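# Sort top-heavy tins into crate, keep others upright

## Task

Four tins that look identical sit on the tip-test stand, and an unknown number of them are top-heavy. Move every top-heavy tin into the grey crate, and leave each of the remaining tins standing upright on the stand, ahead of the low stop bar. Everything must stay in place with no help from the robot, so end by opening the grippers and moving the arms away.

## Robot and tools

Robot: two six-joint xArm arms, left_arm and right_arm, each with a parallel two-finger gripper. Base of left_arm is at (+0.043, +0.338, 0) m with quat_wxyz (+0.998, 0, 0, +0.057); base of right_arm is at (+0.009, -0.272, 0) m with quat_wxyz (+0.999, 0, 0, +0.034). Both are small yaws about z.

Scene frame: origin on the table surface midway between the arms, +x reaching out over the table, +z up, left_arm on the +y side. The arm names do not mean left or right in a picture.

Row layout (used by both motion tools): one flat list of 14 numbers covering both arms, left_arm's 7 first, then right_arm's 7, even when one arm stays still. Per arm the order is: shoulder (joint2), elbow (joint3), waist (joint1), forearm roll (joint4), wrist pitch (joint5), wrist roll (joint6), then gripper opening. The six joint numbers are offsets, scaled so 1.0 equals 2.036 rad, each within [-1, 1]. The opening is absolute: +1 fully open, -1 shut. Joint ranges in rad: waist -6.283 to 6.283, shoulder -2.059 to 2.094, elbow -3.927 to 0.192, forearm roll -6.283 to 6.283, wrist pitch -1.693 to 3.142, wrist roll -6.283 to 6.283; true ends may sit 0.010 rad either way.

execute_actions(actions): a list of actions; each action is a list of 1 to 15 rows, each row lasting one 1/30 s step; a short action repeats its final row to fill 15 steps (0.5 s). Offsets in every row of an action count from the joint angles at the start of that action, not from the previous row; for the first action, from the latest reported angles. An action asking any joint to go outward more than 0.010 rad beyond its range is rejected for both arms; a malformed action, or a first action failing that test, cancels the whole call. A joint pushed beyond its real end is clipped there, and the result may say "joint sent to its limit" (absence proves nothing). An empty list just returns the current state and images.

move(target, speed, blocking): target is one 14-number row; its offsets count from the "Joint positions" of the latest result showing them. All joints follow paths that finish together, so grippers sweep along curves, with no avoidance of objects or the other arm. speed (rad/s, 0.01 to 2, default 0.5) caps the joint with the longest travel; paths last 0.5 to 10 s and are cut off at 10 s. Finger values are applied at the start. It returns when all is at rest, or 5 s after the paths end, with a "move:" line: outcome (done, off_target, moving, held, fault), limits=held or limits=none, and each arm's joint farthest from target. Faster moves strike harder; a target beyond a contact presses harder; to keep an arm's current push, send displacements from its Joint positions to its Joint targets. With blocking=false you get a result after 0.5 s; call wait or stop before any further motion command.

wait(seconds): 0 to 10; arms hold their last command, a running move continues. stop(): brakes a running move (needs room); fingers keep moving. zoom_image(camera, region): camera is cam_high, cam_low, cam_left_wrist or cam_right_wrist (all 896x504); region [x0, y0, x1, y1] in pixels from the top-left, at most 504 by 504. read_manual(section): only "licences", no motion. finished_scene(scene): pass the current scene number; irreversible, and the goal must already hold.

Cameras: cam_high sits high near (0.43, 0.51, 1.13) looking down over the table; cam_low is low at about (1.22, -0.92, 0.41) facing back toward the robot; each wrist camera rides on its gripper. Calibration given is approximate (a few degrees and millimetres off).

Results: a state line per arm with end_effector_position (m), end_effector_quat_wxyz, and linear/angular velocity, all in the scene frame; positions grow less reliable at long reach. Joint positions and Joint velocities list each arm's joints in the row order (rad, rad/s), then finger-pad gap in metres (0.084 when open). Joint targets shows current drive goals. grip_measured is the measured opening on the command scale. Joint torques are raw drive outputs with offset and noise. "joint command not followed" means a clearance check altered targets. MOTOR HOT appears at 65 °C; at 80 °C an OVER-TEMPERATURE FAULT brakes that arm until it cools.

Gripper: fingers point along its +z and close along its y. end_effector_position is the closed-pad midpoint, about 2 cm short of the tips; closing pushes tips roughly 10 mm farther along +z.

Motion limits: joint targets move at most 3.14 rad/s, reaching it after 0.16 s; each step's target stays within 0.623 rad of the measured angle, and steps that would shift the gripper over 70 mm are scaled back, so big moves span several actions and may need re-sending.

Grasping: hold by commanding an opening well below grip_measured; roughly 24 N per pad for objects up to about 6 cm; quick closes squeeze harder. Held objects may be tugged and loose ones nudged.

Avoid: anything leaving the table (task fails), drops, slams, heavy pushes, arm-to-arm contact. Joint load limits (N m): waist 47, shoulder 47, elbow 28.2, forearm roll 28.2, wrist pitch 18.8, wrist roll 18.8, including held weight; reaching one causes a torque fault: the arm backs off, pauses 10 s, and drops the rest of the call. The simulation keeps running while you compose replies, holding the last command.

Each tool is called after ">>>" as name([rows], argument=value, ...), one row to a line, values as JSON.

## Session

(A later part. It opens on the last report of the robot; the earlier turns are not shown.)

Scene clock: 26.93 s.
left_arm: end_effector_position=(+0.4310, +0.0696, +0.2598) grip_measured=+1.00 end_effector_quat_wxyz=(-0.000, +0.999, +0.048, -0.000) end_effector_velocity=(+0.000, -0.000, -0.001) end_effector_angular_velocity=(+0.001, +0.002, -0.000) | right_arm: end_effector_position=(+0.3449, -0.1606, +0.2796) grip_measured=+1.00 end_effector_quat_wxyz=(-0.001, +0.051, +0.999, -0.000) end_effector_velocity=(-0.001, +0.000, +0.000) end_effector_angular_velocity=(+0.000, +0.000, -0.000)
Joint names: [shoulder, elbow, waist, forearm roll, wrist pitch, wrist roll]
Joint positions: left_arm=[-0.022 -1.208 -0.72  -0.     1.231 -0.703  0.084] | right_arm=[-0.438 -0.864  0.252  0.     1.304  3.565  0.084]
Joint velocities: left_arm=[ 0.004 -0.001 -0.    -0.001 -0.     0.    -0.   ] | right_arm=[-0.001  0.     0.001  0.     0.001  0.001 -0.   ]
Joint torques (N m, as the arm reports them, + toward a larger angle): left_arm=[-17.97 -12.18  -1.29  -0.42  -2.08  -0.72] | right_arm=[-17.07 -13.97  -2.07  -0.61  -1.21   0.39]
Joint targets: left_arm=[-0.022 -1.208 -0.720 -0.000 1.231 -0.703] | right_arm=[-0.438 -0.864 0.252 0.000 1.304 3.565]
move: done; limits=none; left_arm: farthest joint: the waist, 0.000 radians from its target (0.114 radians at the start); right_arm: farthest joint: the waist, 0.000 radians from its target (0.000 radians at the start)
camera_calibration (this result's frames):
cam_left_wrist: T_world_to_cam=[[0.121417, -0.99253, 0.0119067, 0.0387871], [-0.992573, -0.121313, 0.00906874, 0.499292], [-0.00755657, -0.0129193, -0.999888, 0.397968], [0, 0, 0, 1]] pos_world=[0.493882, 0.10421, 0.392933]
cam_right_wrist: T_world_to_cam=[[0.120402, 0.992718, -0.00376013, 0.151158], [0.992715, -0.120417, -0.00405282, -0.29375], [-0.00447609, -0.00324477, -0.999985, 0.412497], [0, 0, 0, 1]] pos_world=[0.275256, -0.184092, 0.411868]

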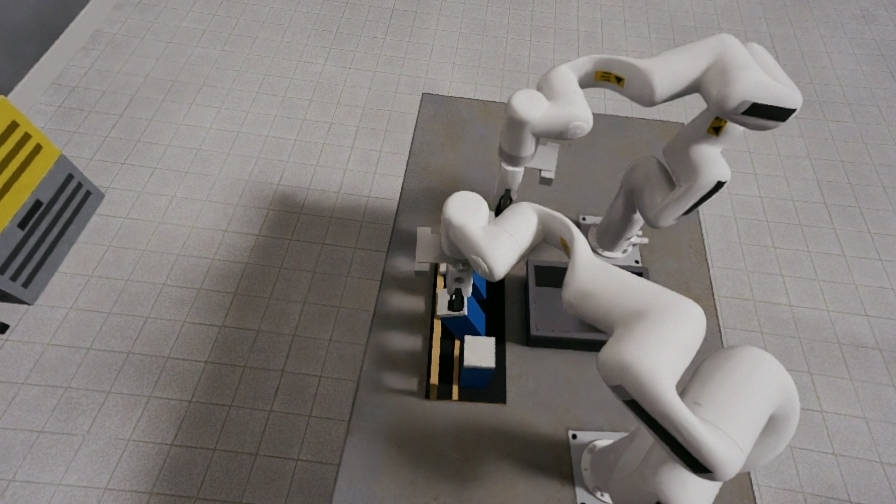

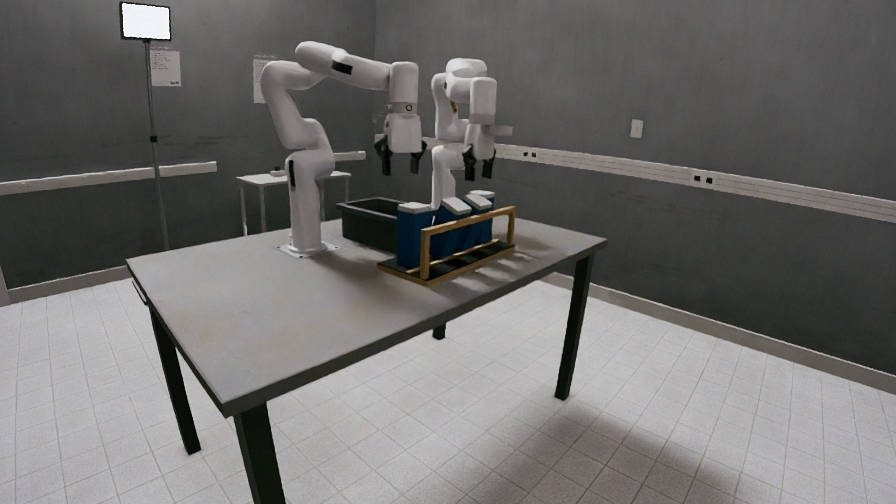

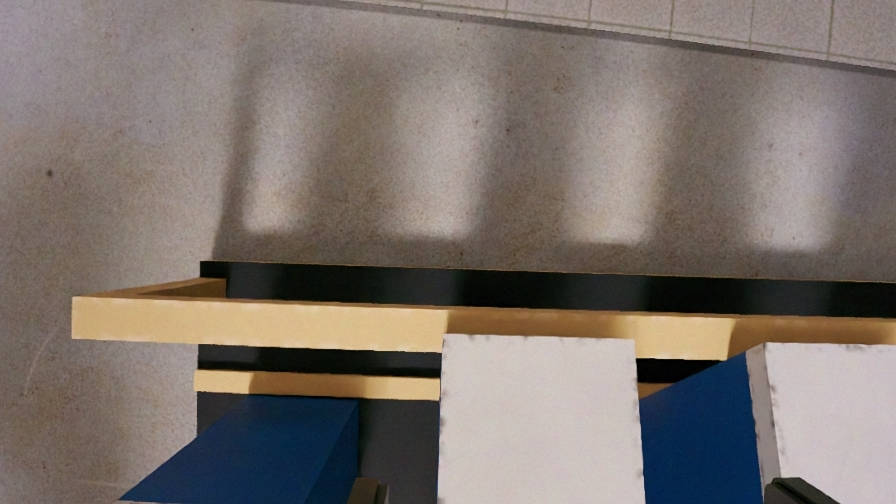

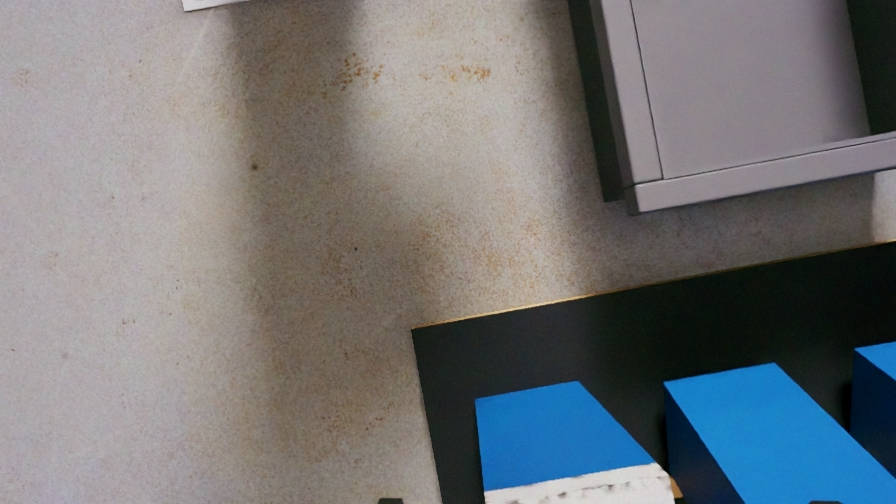

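>>> move(target=[0.0468,0.0970,0,0,-0.1443,0,1, 0,0,0,0,0,0,1], speed=0.3)

>>> move(target=[0,0,0,0,0,0,-0.2, 0,0,0,0,0,0,1])

Scene clock: 29.17 s.
left_arm: end_effector_position=(+0.4315, +0.0693, +0.1555) grip_measured=+1.00 end_effector_quat_wxyz=(+0.000, +0.999, +0.048, +0.000) end_effector_velocity=(-0.001, +0.000, -0.002) end_effector_angular_velocity=(+0.001, +0.002, -0.001) | right_arm: end_effector_position=(+0.3449, -0.1606, +0.2796) grip_measured=+1.00 end_effector_quat_wxyz=(-0.001, +0.051, +0.999, -0.000) end_effector_velocity=(-0.000, -0.001, -0.001) end_effector_angular_velocity=(-0.000, +0.001, -0.001)
Joint names: [shoulder, elbow, waist, forearm roll, wrist pitch, wrist roll]
Joint positions: left_arm=[ 0.073 -1.011 -0.72  -0.     0.937 -0.703  0.084] | right_arm=[-0.438 -0.864  0.252  0.     1.304  3.565  0.084]
Joint velocities: left_arm=[ 0.002  0.003 -0.    -0.    -0.003  0.     0.   ] | right_arm=[ 0.     0.001 -0.001  0.    -0.    -0.     0.   ]
Joint torques (N m, as the arm reports them, + toward a larger angle): left_arm=[-19.17 -11.45  -1.94  -0.49  -2.02  -0.86] | right_arm=[-17.11 -14.02  -2.08  -0.6   -1.28   0.46]
Joint targets: left_arm=[0.073 -1.011 -0.720 -0.000 0.937 -0.703] | right_arm=[-0.438 -0.864 0.252 0.000 1.304 3.565]
move: done; limits=none; left_arm: farthest joint: the shoulder, 0.001 radians from its target (0.095 radians at the start); right_arm: farthest joint: the waist, 0.000 radians from its target (0.000 radians at the start)
camera_calibration (this result's frames):
cam_left_wrist: T_world_to_cam=[[0.121448, -0.992514, 0.0128764, 0.0394693], [-0.992578, -0.121352, 0.00794595, 0.500875], [-0.00632388, -0.0137459, -0.999886, 0.293197], [0, 0, 0, 1]] pos_world=[0.494218, 0.103986, 0.288675]
cam_right_wrist: T_world_to_cam=[[0.120402, 0.992718, -0.00376021, 0.151158], [0.992715, -0.120417, -0.00405275, -0.29375], [-0.00447603, -0.00324486, -0.999985, 0.412497], [0, 0, 0, 1]] pos_world=[0.275256, -0.184092, 0.411868]

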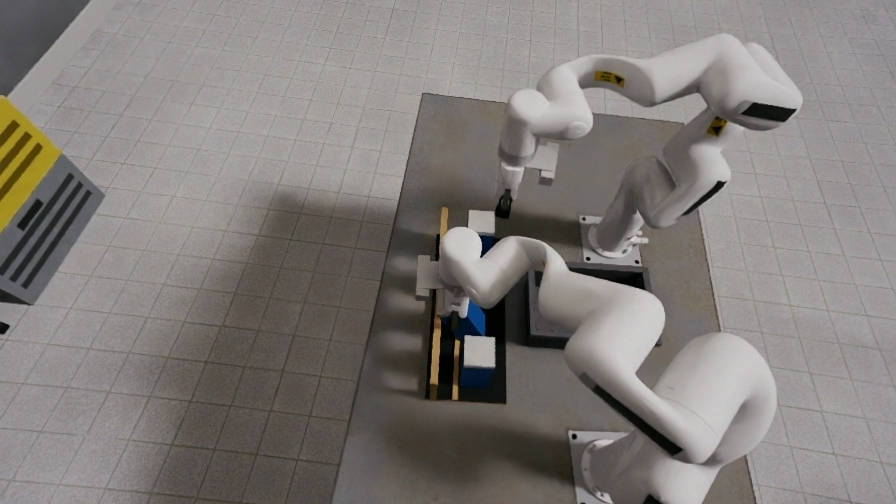

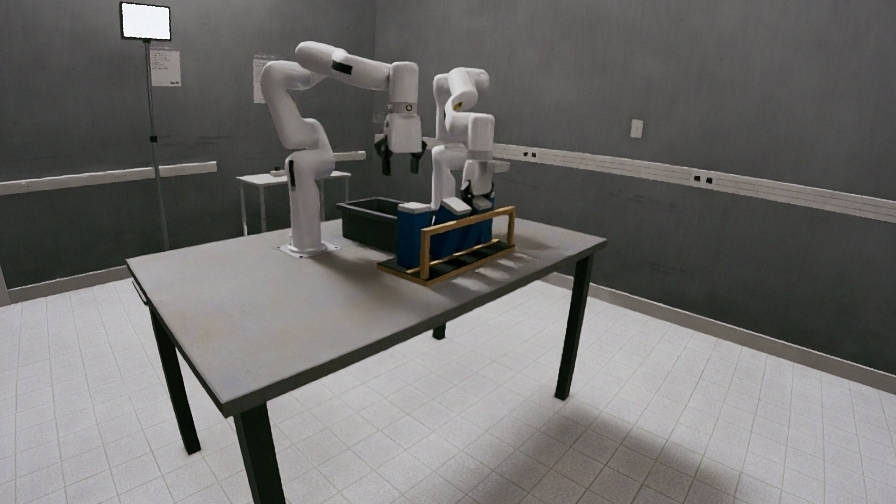

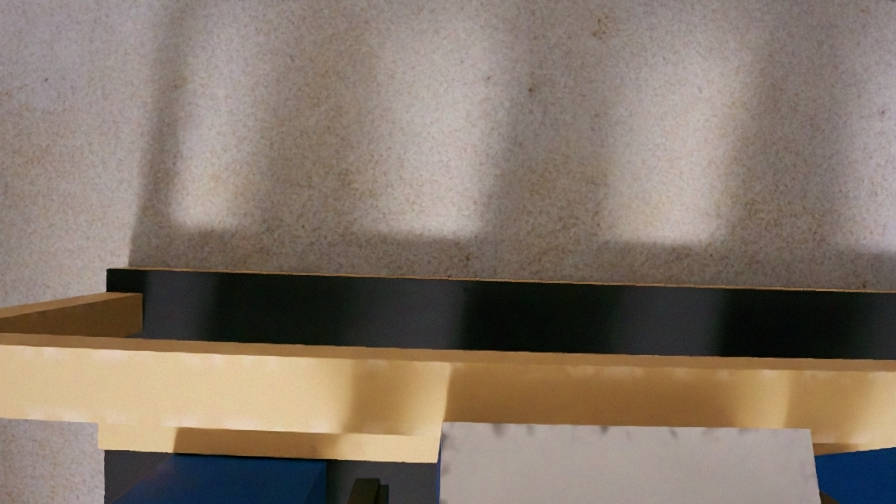

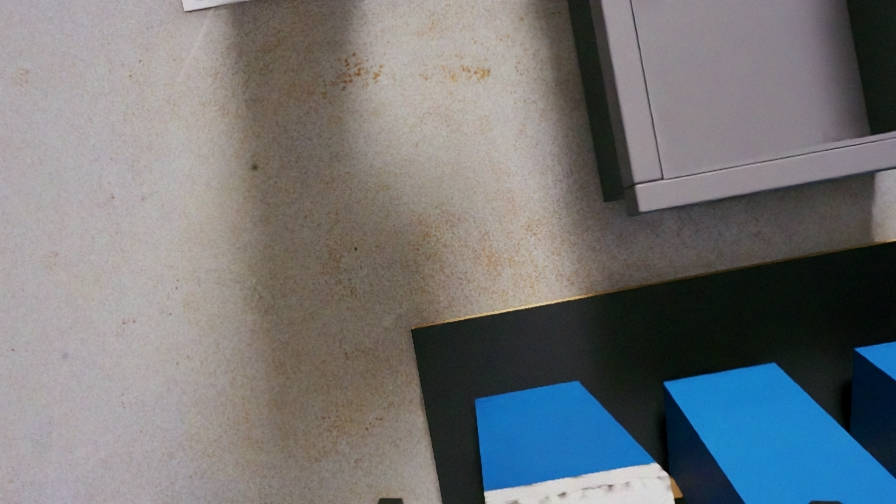

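Scene clock: 29.67 s.
left_arm: end_effector_position=(+0.4316, +0.0691, +0.1559) grip_measured=+0.49 end_effector_quat_wxyz=(+0.001, +0.999, +0.048, +0.001) end_effector_velocity=(+0.000, -0.000, +0.000) end_effector_angular_velocity=(+0.000, -0.001, -0.000) | right_arm: end_effector_position=(+0.3449, -0.1606, +0.2796) grip_measured=+1.00 end_effector_quat_wxyz=(-0.001, +0.051, +0.999, -0.000) end_effector_velocity=(+0.000, -0.000, -0.000) end_effector_angular_velocity=(+0.001, +0.000, -0.002)
Joint names: [shoulder, elbow, waist, forearm roll, wrist pitch, wrist roll]
Joint positions: left_arm=[ 0.072 -1.012 -0.72  -0.     0.937 -0.703  0.065] | right_arm=[-0.438 -0.864  0.252  0.     1.304  3.565  0.084]
Joint velocities: left_arm=[ 0.    -0.    -0.     0.001 -0.    -0.     0.   ] | right_arm=[ 0.     0.001 -0.001  0.001 -0.001  0.001 -0.   ]
Joint torques (N m, as the arm reports them, + toward a larger angle): left_arm=[-17.23 -10.61  -1.36  -0.19  -1.98  -0.9 ] | right_arm=[-16.89 -14.1   -2.06  -0.53  -1.23   0.42]
Joint targets: left_arm=[0.073 -1.011 -0.720 -0.000 0.937 -0.703] | right_arm=[-0.438 -0.864 0.252 0.000 1.304 3.565]
move: done; limits=none; left_arm: farthest joint: the shoulder, 0.001 radians from its target (0.000 radians at the start); right_arm: farthest joint: the waist, 0.000 radians from its target (0.000 radians at the start)
camera_calibration (this result's frames):
cam_left_wrist: T_world_to_cam=[[0.121337, -0.992519, 0.0135043, 0.0392115], [-0.992595, -0.121247, 0.00732867, 0.501095], [-0.00563649, -0.0142935, -0.999882, 0.293296], [0, 0, 0, 1]] pos_world=[0.49428, 0.103867, 0.28906]
cam_right_wrist: T_world_to_cam=[[0.120402, 0.992718, -0.00376017, 0.151158], [0.992715, -0.120417, -0.00405274, -0.29375], [-0.00447602, -0.00324482, -0.999985, 0.412497], [0, 0, 0, 1]] pos_world=[0.275256, -0.184092, 0.411868]

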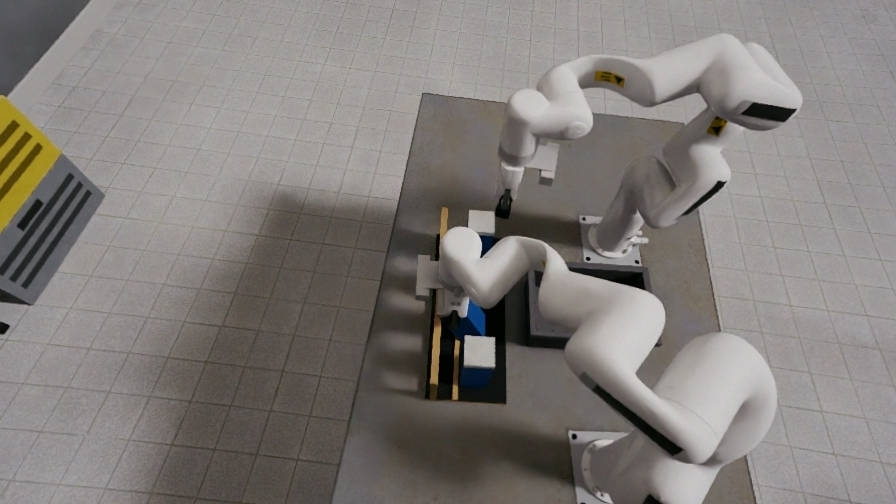

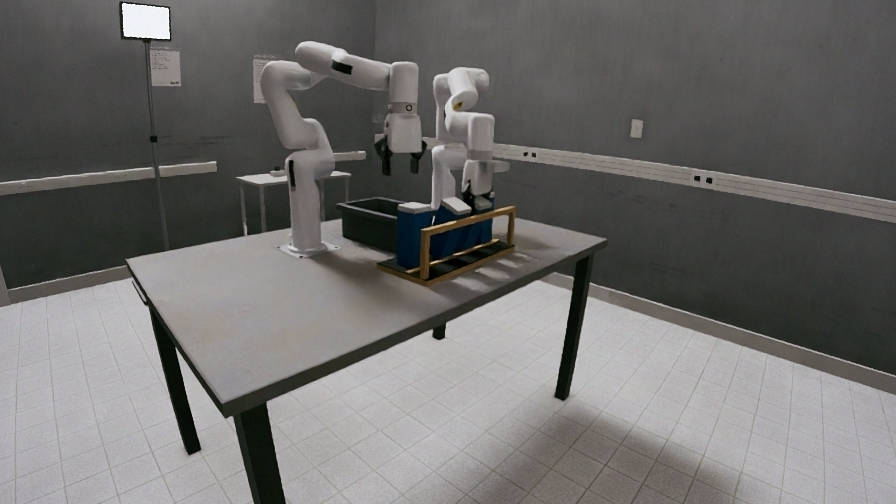

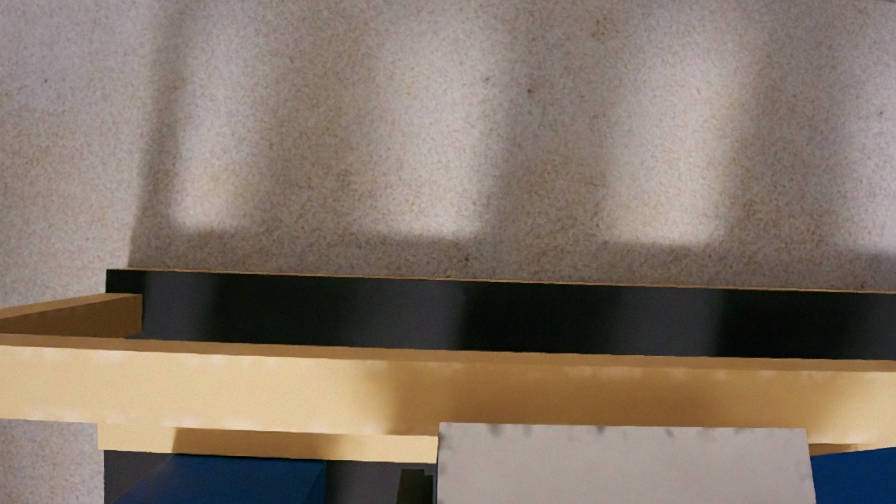

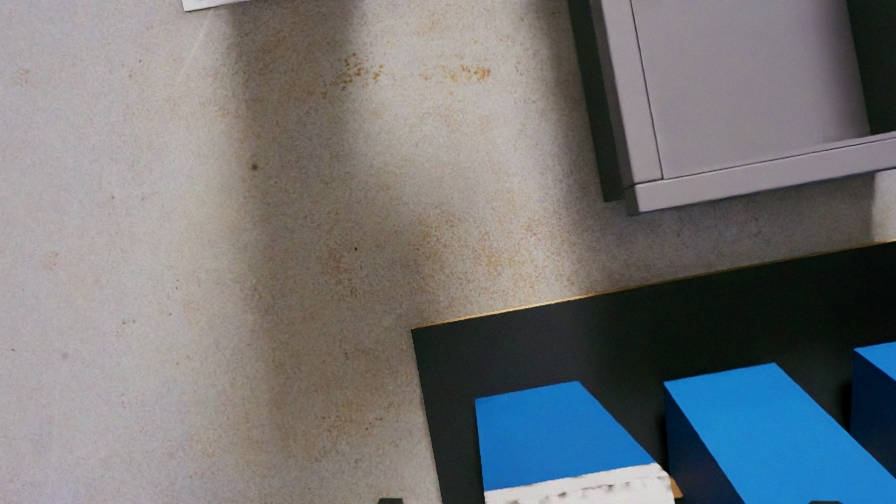

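>>> move(target=[-0.0381,-0.2606,0,0,0.3001,0,-1, 0,0,0,0,0,0,1], speed=0.5)

>>> move(target=[-0.4040,0.4236,-0.4637,0,-0.2082,0.3453,-1, 0.2561,-0.2305,0.0963,0,-0.0266,-0.002,1], speed=0.6)

Scene clock: 34.40 s.
left_arm: end_effector_position=(+0.4311, +0.0694, +0.3694) grip_measured=+0.47 end_effector_quat_wxyz=(-0.000, +0.999, +0.048, -0.001) end_effector_velocity=(+0.000, -0.000, +0.001) end_effector_angular_velocity=(-0.002, -0.002, -0.000) | right_arm: end_effector_position=(+0.3449, -0.1606, +0.2796) grip_measured=+1.00 end_effector_quat_wxyz=(-0.001, +0.051, +0.999, -0.000) end_effector_velocity=(+0.000, -0.000, +0.000) end_effector_angular_velocity=(-0.000, -0.001, -0.000)
Joint names: [shoulder, elbow, waist, forearm roll, wrist pitch, wrist roll]
Joint positions: left_arm=[-0.005 -1.542 -0.72  -0.     1.548 -0.703  0.064] | right_arm=[-0.438 -0.864  0.252  0.     1.304  3.565  0.084]
Joint velocities: left_arm=[-0.001 -0.003 -0.    -0.     0.001  0.    -0.   ] | right_arm=[-0.    -0.001 -0.001 -0.     0.    -0.    -0.   ]
Joint torques (N m, as the arm reports them, + toward a larger angle): left_arm=[-19.2  -13.02  -1.69  -0.38  -2.59  -0.73] | right_arm=[-16.96 -13.97  -2.05  -0.59  -1.24   0.45]
Joint targets: left_arm=[-0.005 -1.542 -0.720 -0.000 1.548 -0.703] | right_arm=[-0.438 -0.864 0.252 0.000 1.304 3.565]
move: done; limits=none; left_arm: farthest joint: the shoulder, 0.001 radians from its target (0.078 radians at the start); right_arm: farthest joint: the waist, 0.000 radians from its target (0.000 radians at the start)
camera_calibration (this result's frames):
cam_left_wrist: T_world_to_cam=[[0.121233, -0.992559, 0.0113889, 0.0375426], [-0.992589, -0.121124, 0.00977356, 0.49815], [-0.00832136, -0.0124894, -0.999887, 0.507856], [0, 0, 0, 1]] pos_world=[0.494133, 0.103944, 0.502503]
cam_right_wrist: T_world_to_cam=[[0.120402, 0.992718, -0.00376023, 0.151158], [0.992715, -0.120417, -0.00405256, -0.29375], [-0.00447585, -0.0032449, -0.999985, 0.412497], [0, 0, 0, 1]] pos_world=[0.275256, -0.184092, 0.411868]

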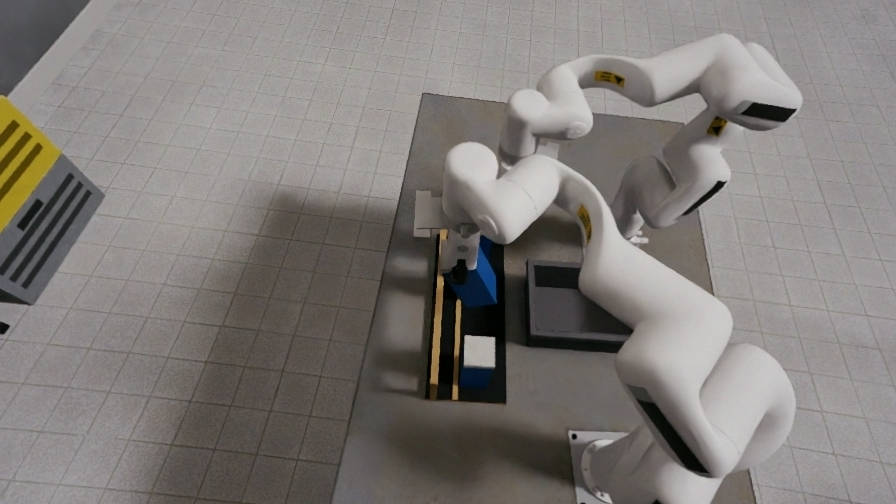

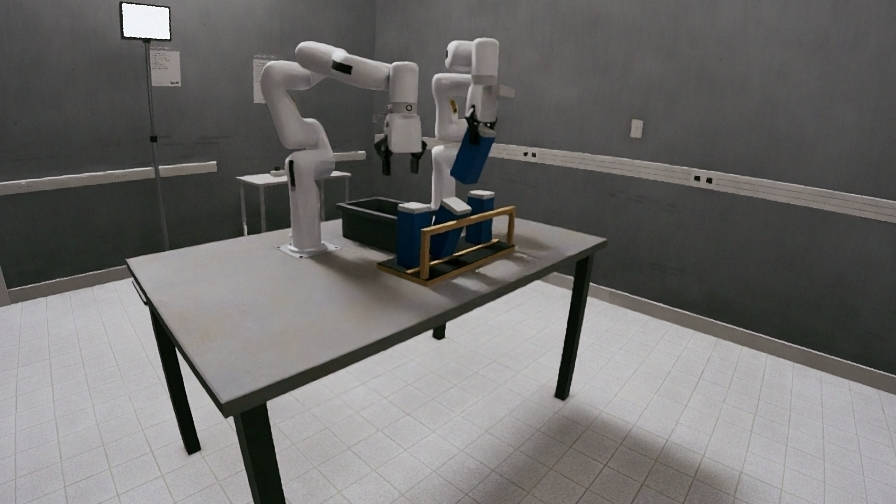

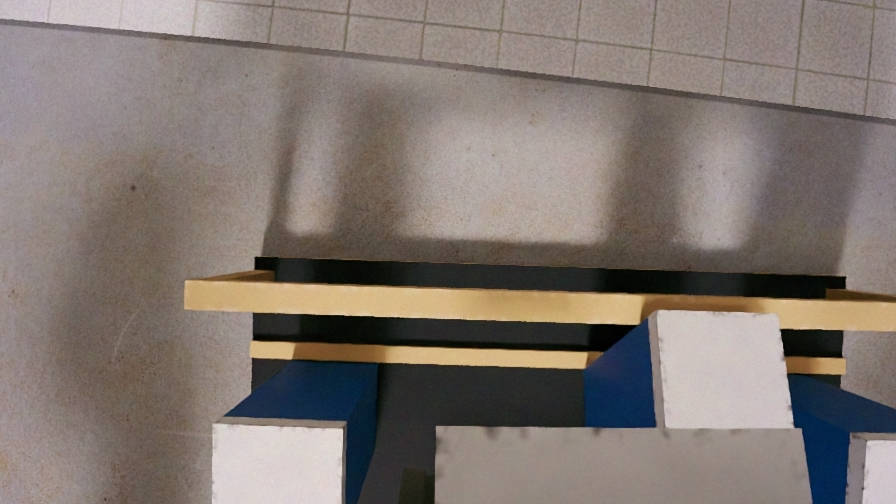

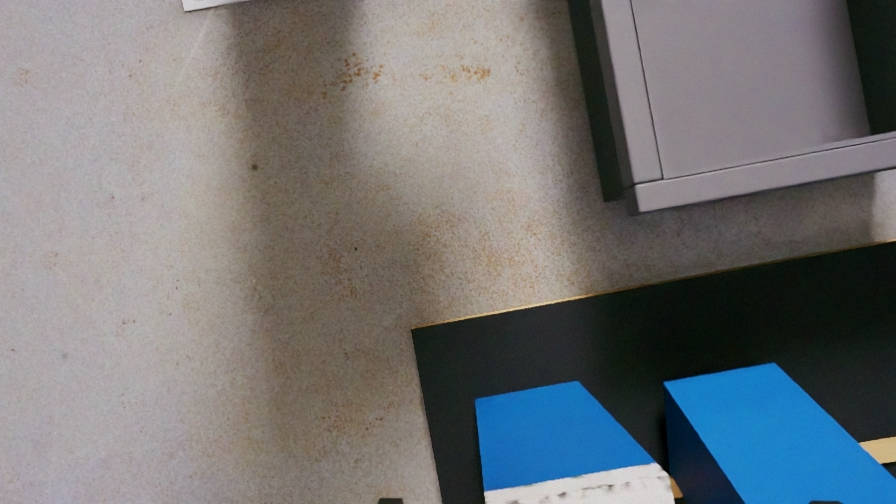

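Scene clock: 36.63 s.
left_arm: end_effector_position=(+0.0504, +0.0004, +0.3495) grip_measured=+0.47 end_effector_quat_wxyz=(-0.133, -0.702, +0.687, -0.136) end_effector_velocity=(-0.001, +0.001, -0.001) end_effector_angular_velocity=(-0.000, +0.000, -0.004) | right_arm: end_effector_position=(+0.4457, -0.0239, +0.2604) grip_measured=+1.00 end_effector_quat_wxyz=(+0.000, -0.049, +0.999, +0.000) end_effector_velocity=(+0.000, +0.000, -0.001) end_effector_angular_velocity=(-0.001, +0.002, +0.000)
Joint names: [shoulder, elbow, waist, forearm roll, wrist pitch, wrist roll]
Joint positions: left_arm=[-0.827 -0.68  -1.664 -0.     1.124  0.     0.064] | right_arm=[ 0.083 -1.333  0.448  0.     1.25   3.561  0.084]
Joint velocities: left_arm=[-0.004  0.004 -0.003 -0.001 -0.001  0.002 -0.   ] | right_arm=[ 0.003 -0.001  0.     0.001  0.001 -0.     0.   ]
Joint torques (N m, as the arm reports them, + toward a larger angle): left_arm=[ -4.98 -13.89  -1.53  -0.6   -3.66  -0.86] | right_arm=[-31.15 -13.95  -2.08  -0.55  -1.28   0.45]
Joint targets: left_arm=[-0.827 -0.680 -1.664 -0.000 1.124 0.000] | right_arm=[0.083 -1.333 0.449 0.000 1.250 3.561]
move: done; limits=none; left_arm: farthest joint: the waist, 0.000 radians from its target (0.944 radians at the start); right_arm: farthest joint: the shoulder, 0.001 radians from its target (0.522 radians at the start)
camera_calibration (this result's frames):
cam_left_wrist: T_world_to_cam=[[-0.998994, -0.0398007, 0.0206589, 0.0682181], [-0.0445979, 0.929913, -0.365064, 0.194889], [-0.00468117, -0.365618, -0.930753, 0.45968], [0, 0, 0, 1]] pos_world=[0.078993, -0.0104472, 0.497587]
cam_right_wrist: T_world_to_cam=[[-0.0791906, 0.996855, -0.00283405, 0.0921448], [0.996858, 0.0791849, -0.00207199, -0.374999], [-0.00184106, -0.00298923, -0.999994, 0.393013], [0, 0, 0, 1]] pos_world=[0.381841, -0.060986, 0.392495]

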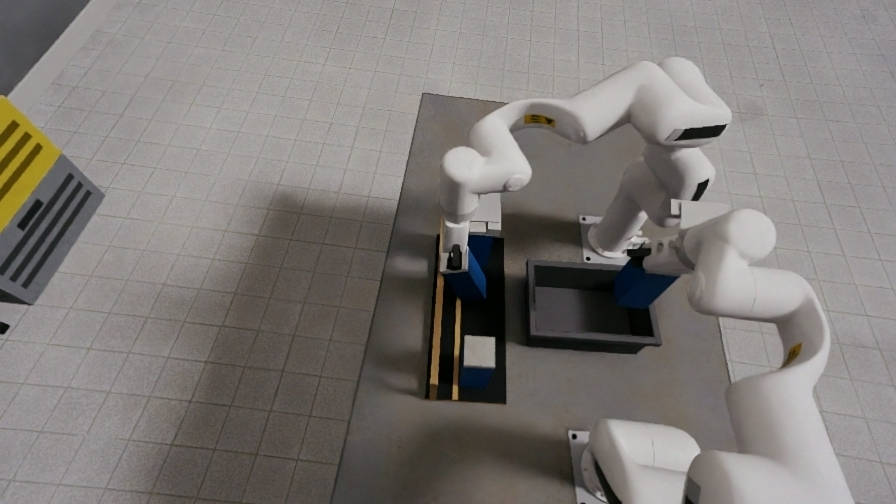

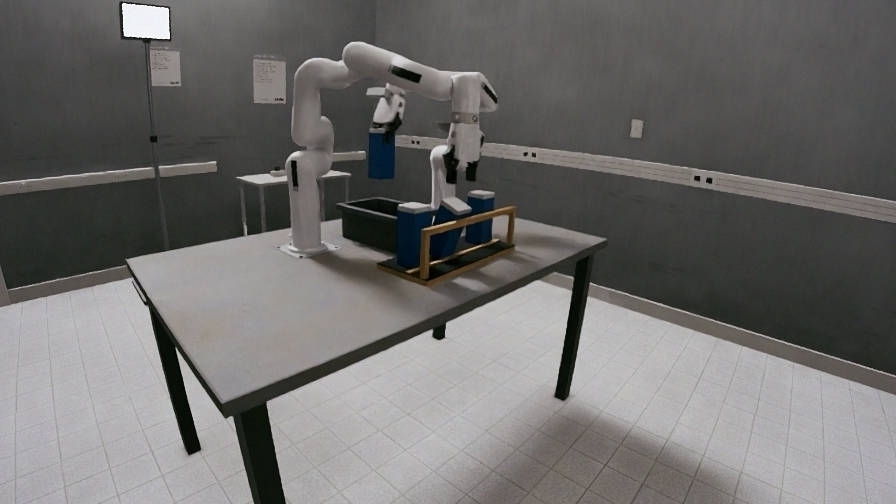

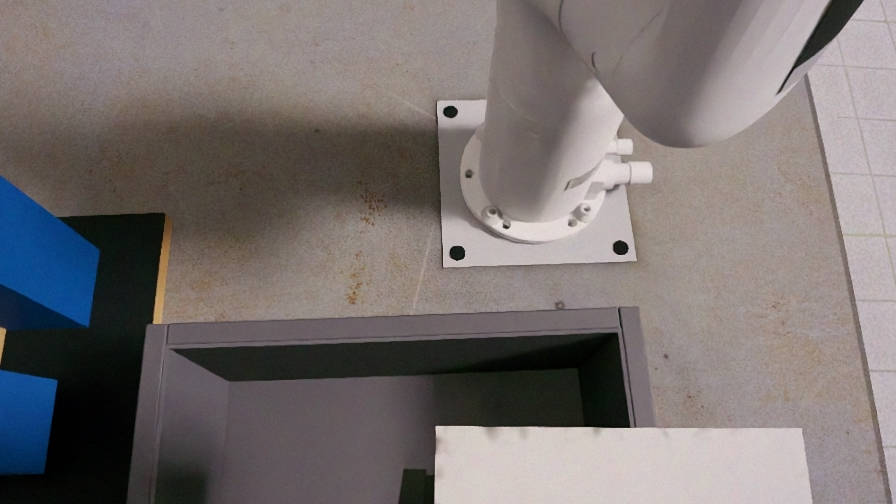

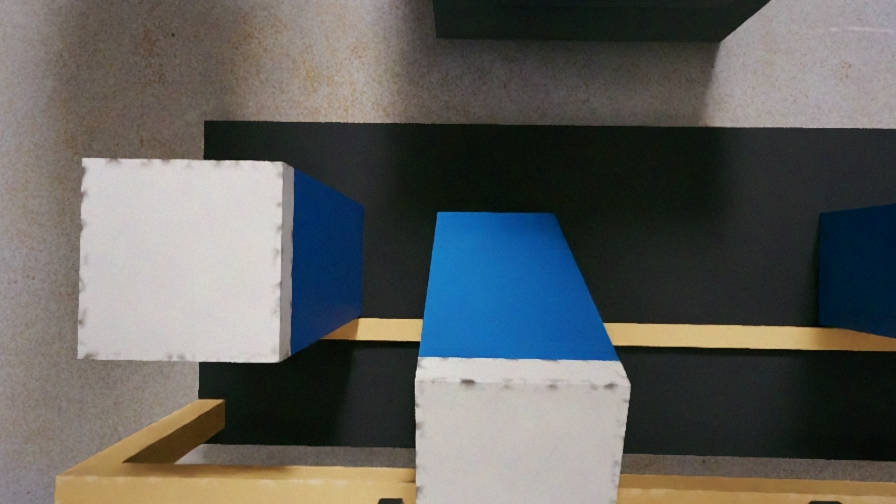

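>>> move(target=[0.0566,0.2344,0,0,-0.2916,0,-1, 0.0215,0.1255,-0.0037,0,-0.1470,-0.0039,1], speed=0.4)

Scene clock: 39.77 s.
left_arm: end_effector_position=(+0.0504, +0.0003, +0.1653) grip_measured=+0.47 end_effector_quat_wxyz=(-0.134, -0.702, +0.687, -0.136) end_effector_velocity=(+0.000, +0.001, -0.001) end_effector_angular_velocity=(+0.002, -0.001, -0.000) | right_arm: end_effector_position=(+0.4358, -0.0338, +0.1554) grip_measured=+1.00 end_effector_quat_wxyz=(+0.000, -0.049, +0.999, +0.000) end_effector_velocity=(-0.001, -0.001, -0.002) end_effector_angular_velocity=(-0.002, +0.003, -0.001)
Joint names: [shoulder, elbow, waist, forearm roll, wrist pitch, wrist roll]
Joint positions: left_arm=[-0.712 -0.203 -1.664 -0.     0.531  0.     0.064] | right_arm=[ 0.126 -1.078  0.441  0.     0.95   3.553  0.084]
Joint velocities: left_arm=[ 0.001  0.002  0.     0.001 -0.001 -0.     0.   ] | right_arm=[ 0.001  0.002 -0.     0.     0.     0.001 -0.   ]
Joint torques (N m, as the arm reports them, + toward a larger angle): left_arm=[ -6.18 -13.18  -1.83  -0.42  -3.85  -0.83] | right_arm=[-31.24 -13.28  -2.37  -0.62  -1.22   0.42]
Joint targets: left_arm=[-0.712 -0.203 -1.664 -0.000 0.531 0.000] | right_arm=[0.126 -1.078 0.441 0.000 0.950 3.553]
move: done; limits=none; left_arm: farthest joint: the wrist pitch, 0.001 radians from its target (0.594 radians at the start); right_arm: farthest joint: the waist, 0.000 radians from its target (0.008 radians at the start)
camera_calibration (this result's frames):
cam_left_wrist: T_world_to_cam=[[-0.998991, -0.0398863, 0.0206466, 0.0720527], [-0.0446807, 0.929302, -0.366608, 0.12797], [-0.00456431, -0.36716, -0.930147, 0.288056], [0, 0, 0, 1]] pos_world=[0.0790126, -0.0102865, 0.313362]
cam_right_wrist: T_world_to_cam=[[-0.0795987, 0.996823, -0.00274838, 0.101047], [0.996826, 0.0795937, -0.00186366, -0.364599], [-0.00163898, -0.002888, -0.999994, 0.287882], [0, 0, 0, 1]] pos_world=[0.371957, -0.0708752, 0.287479]

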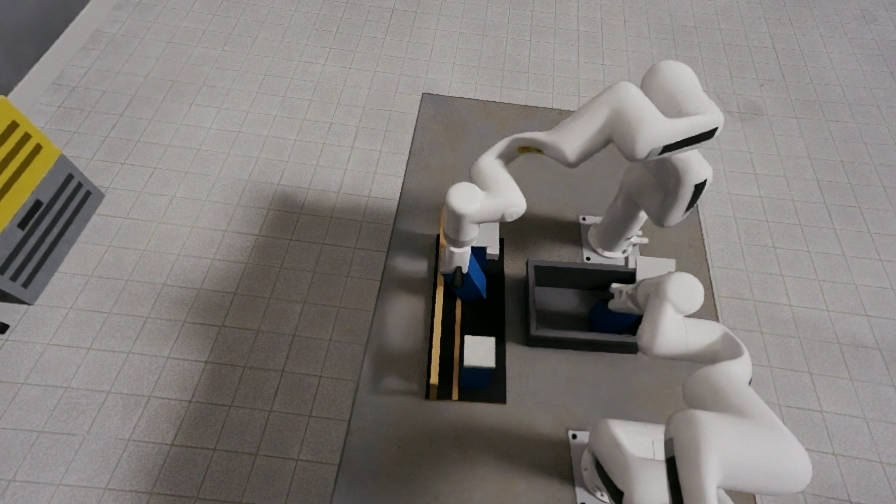

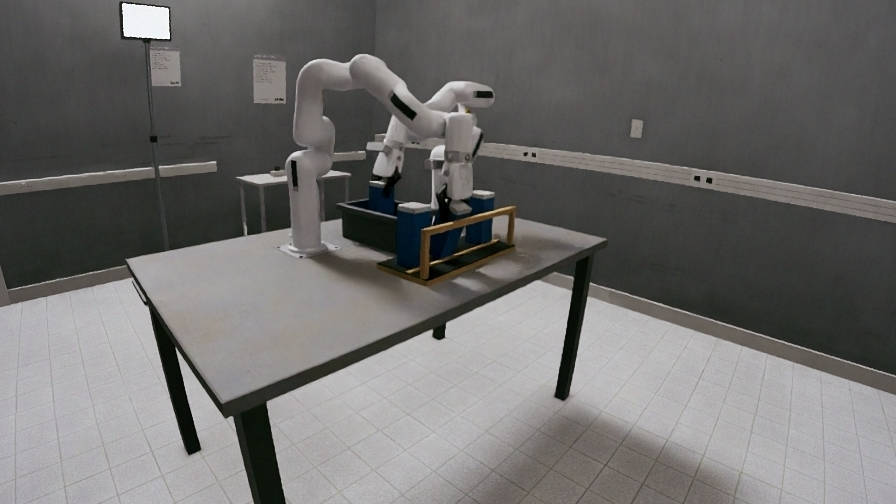

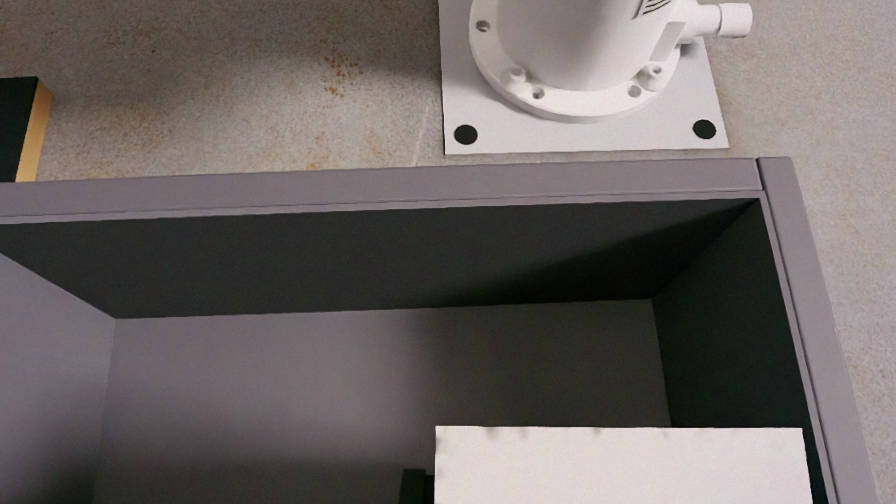

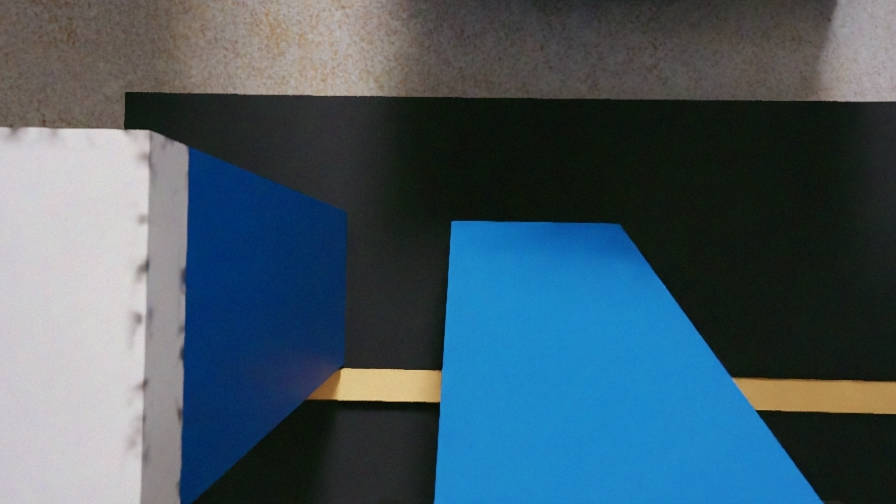

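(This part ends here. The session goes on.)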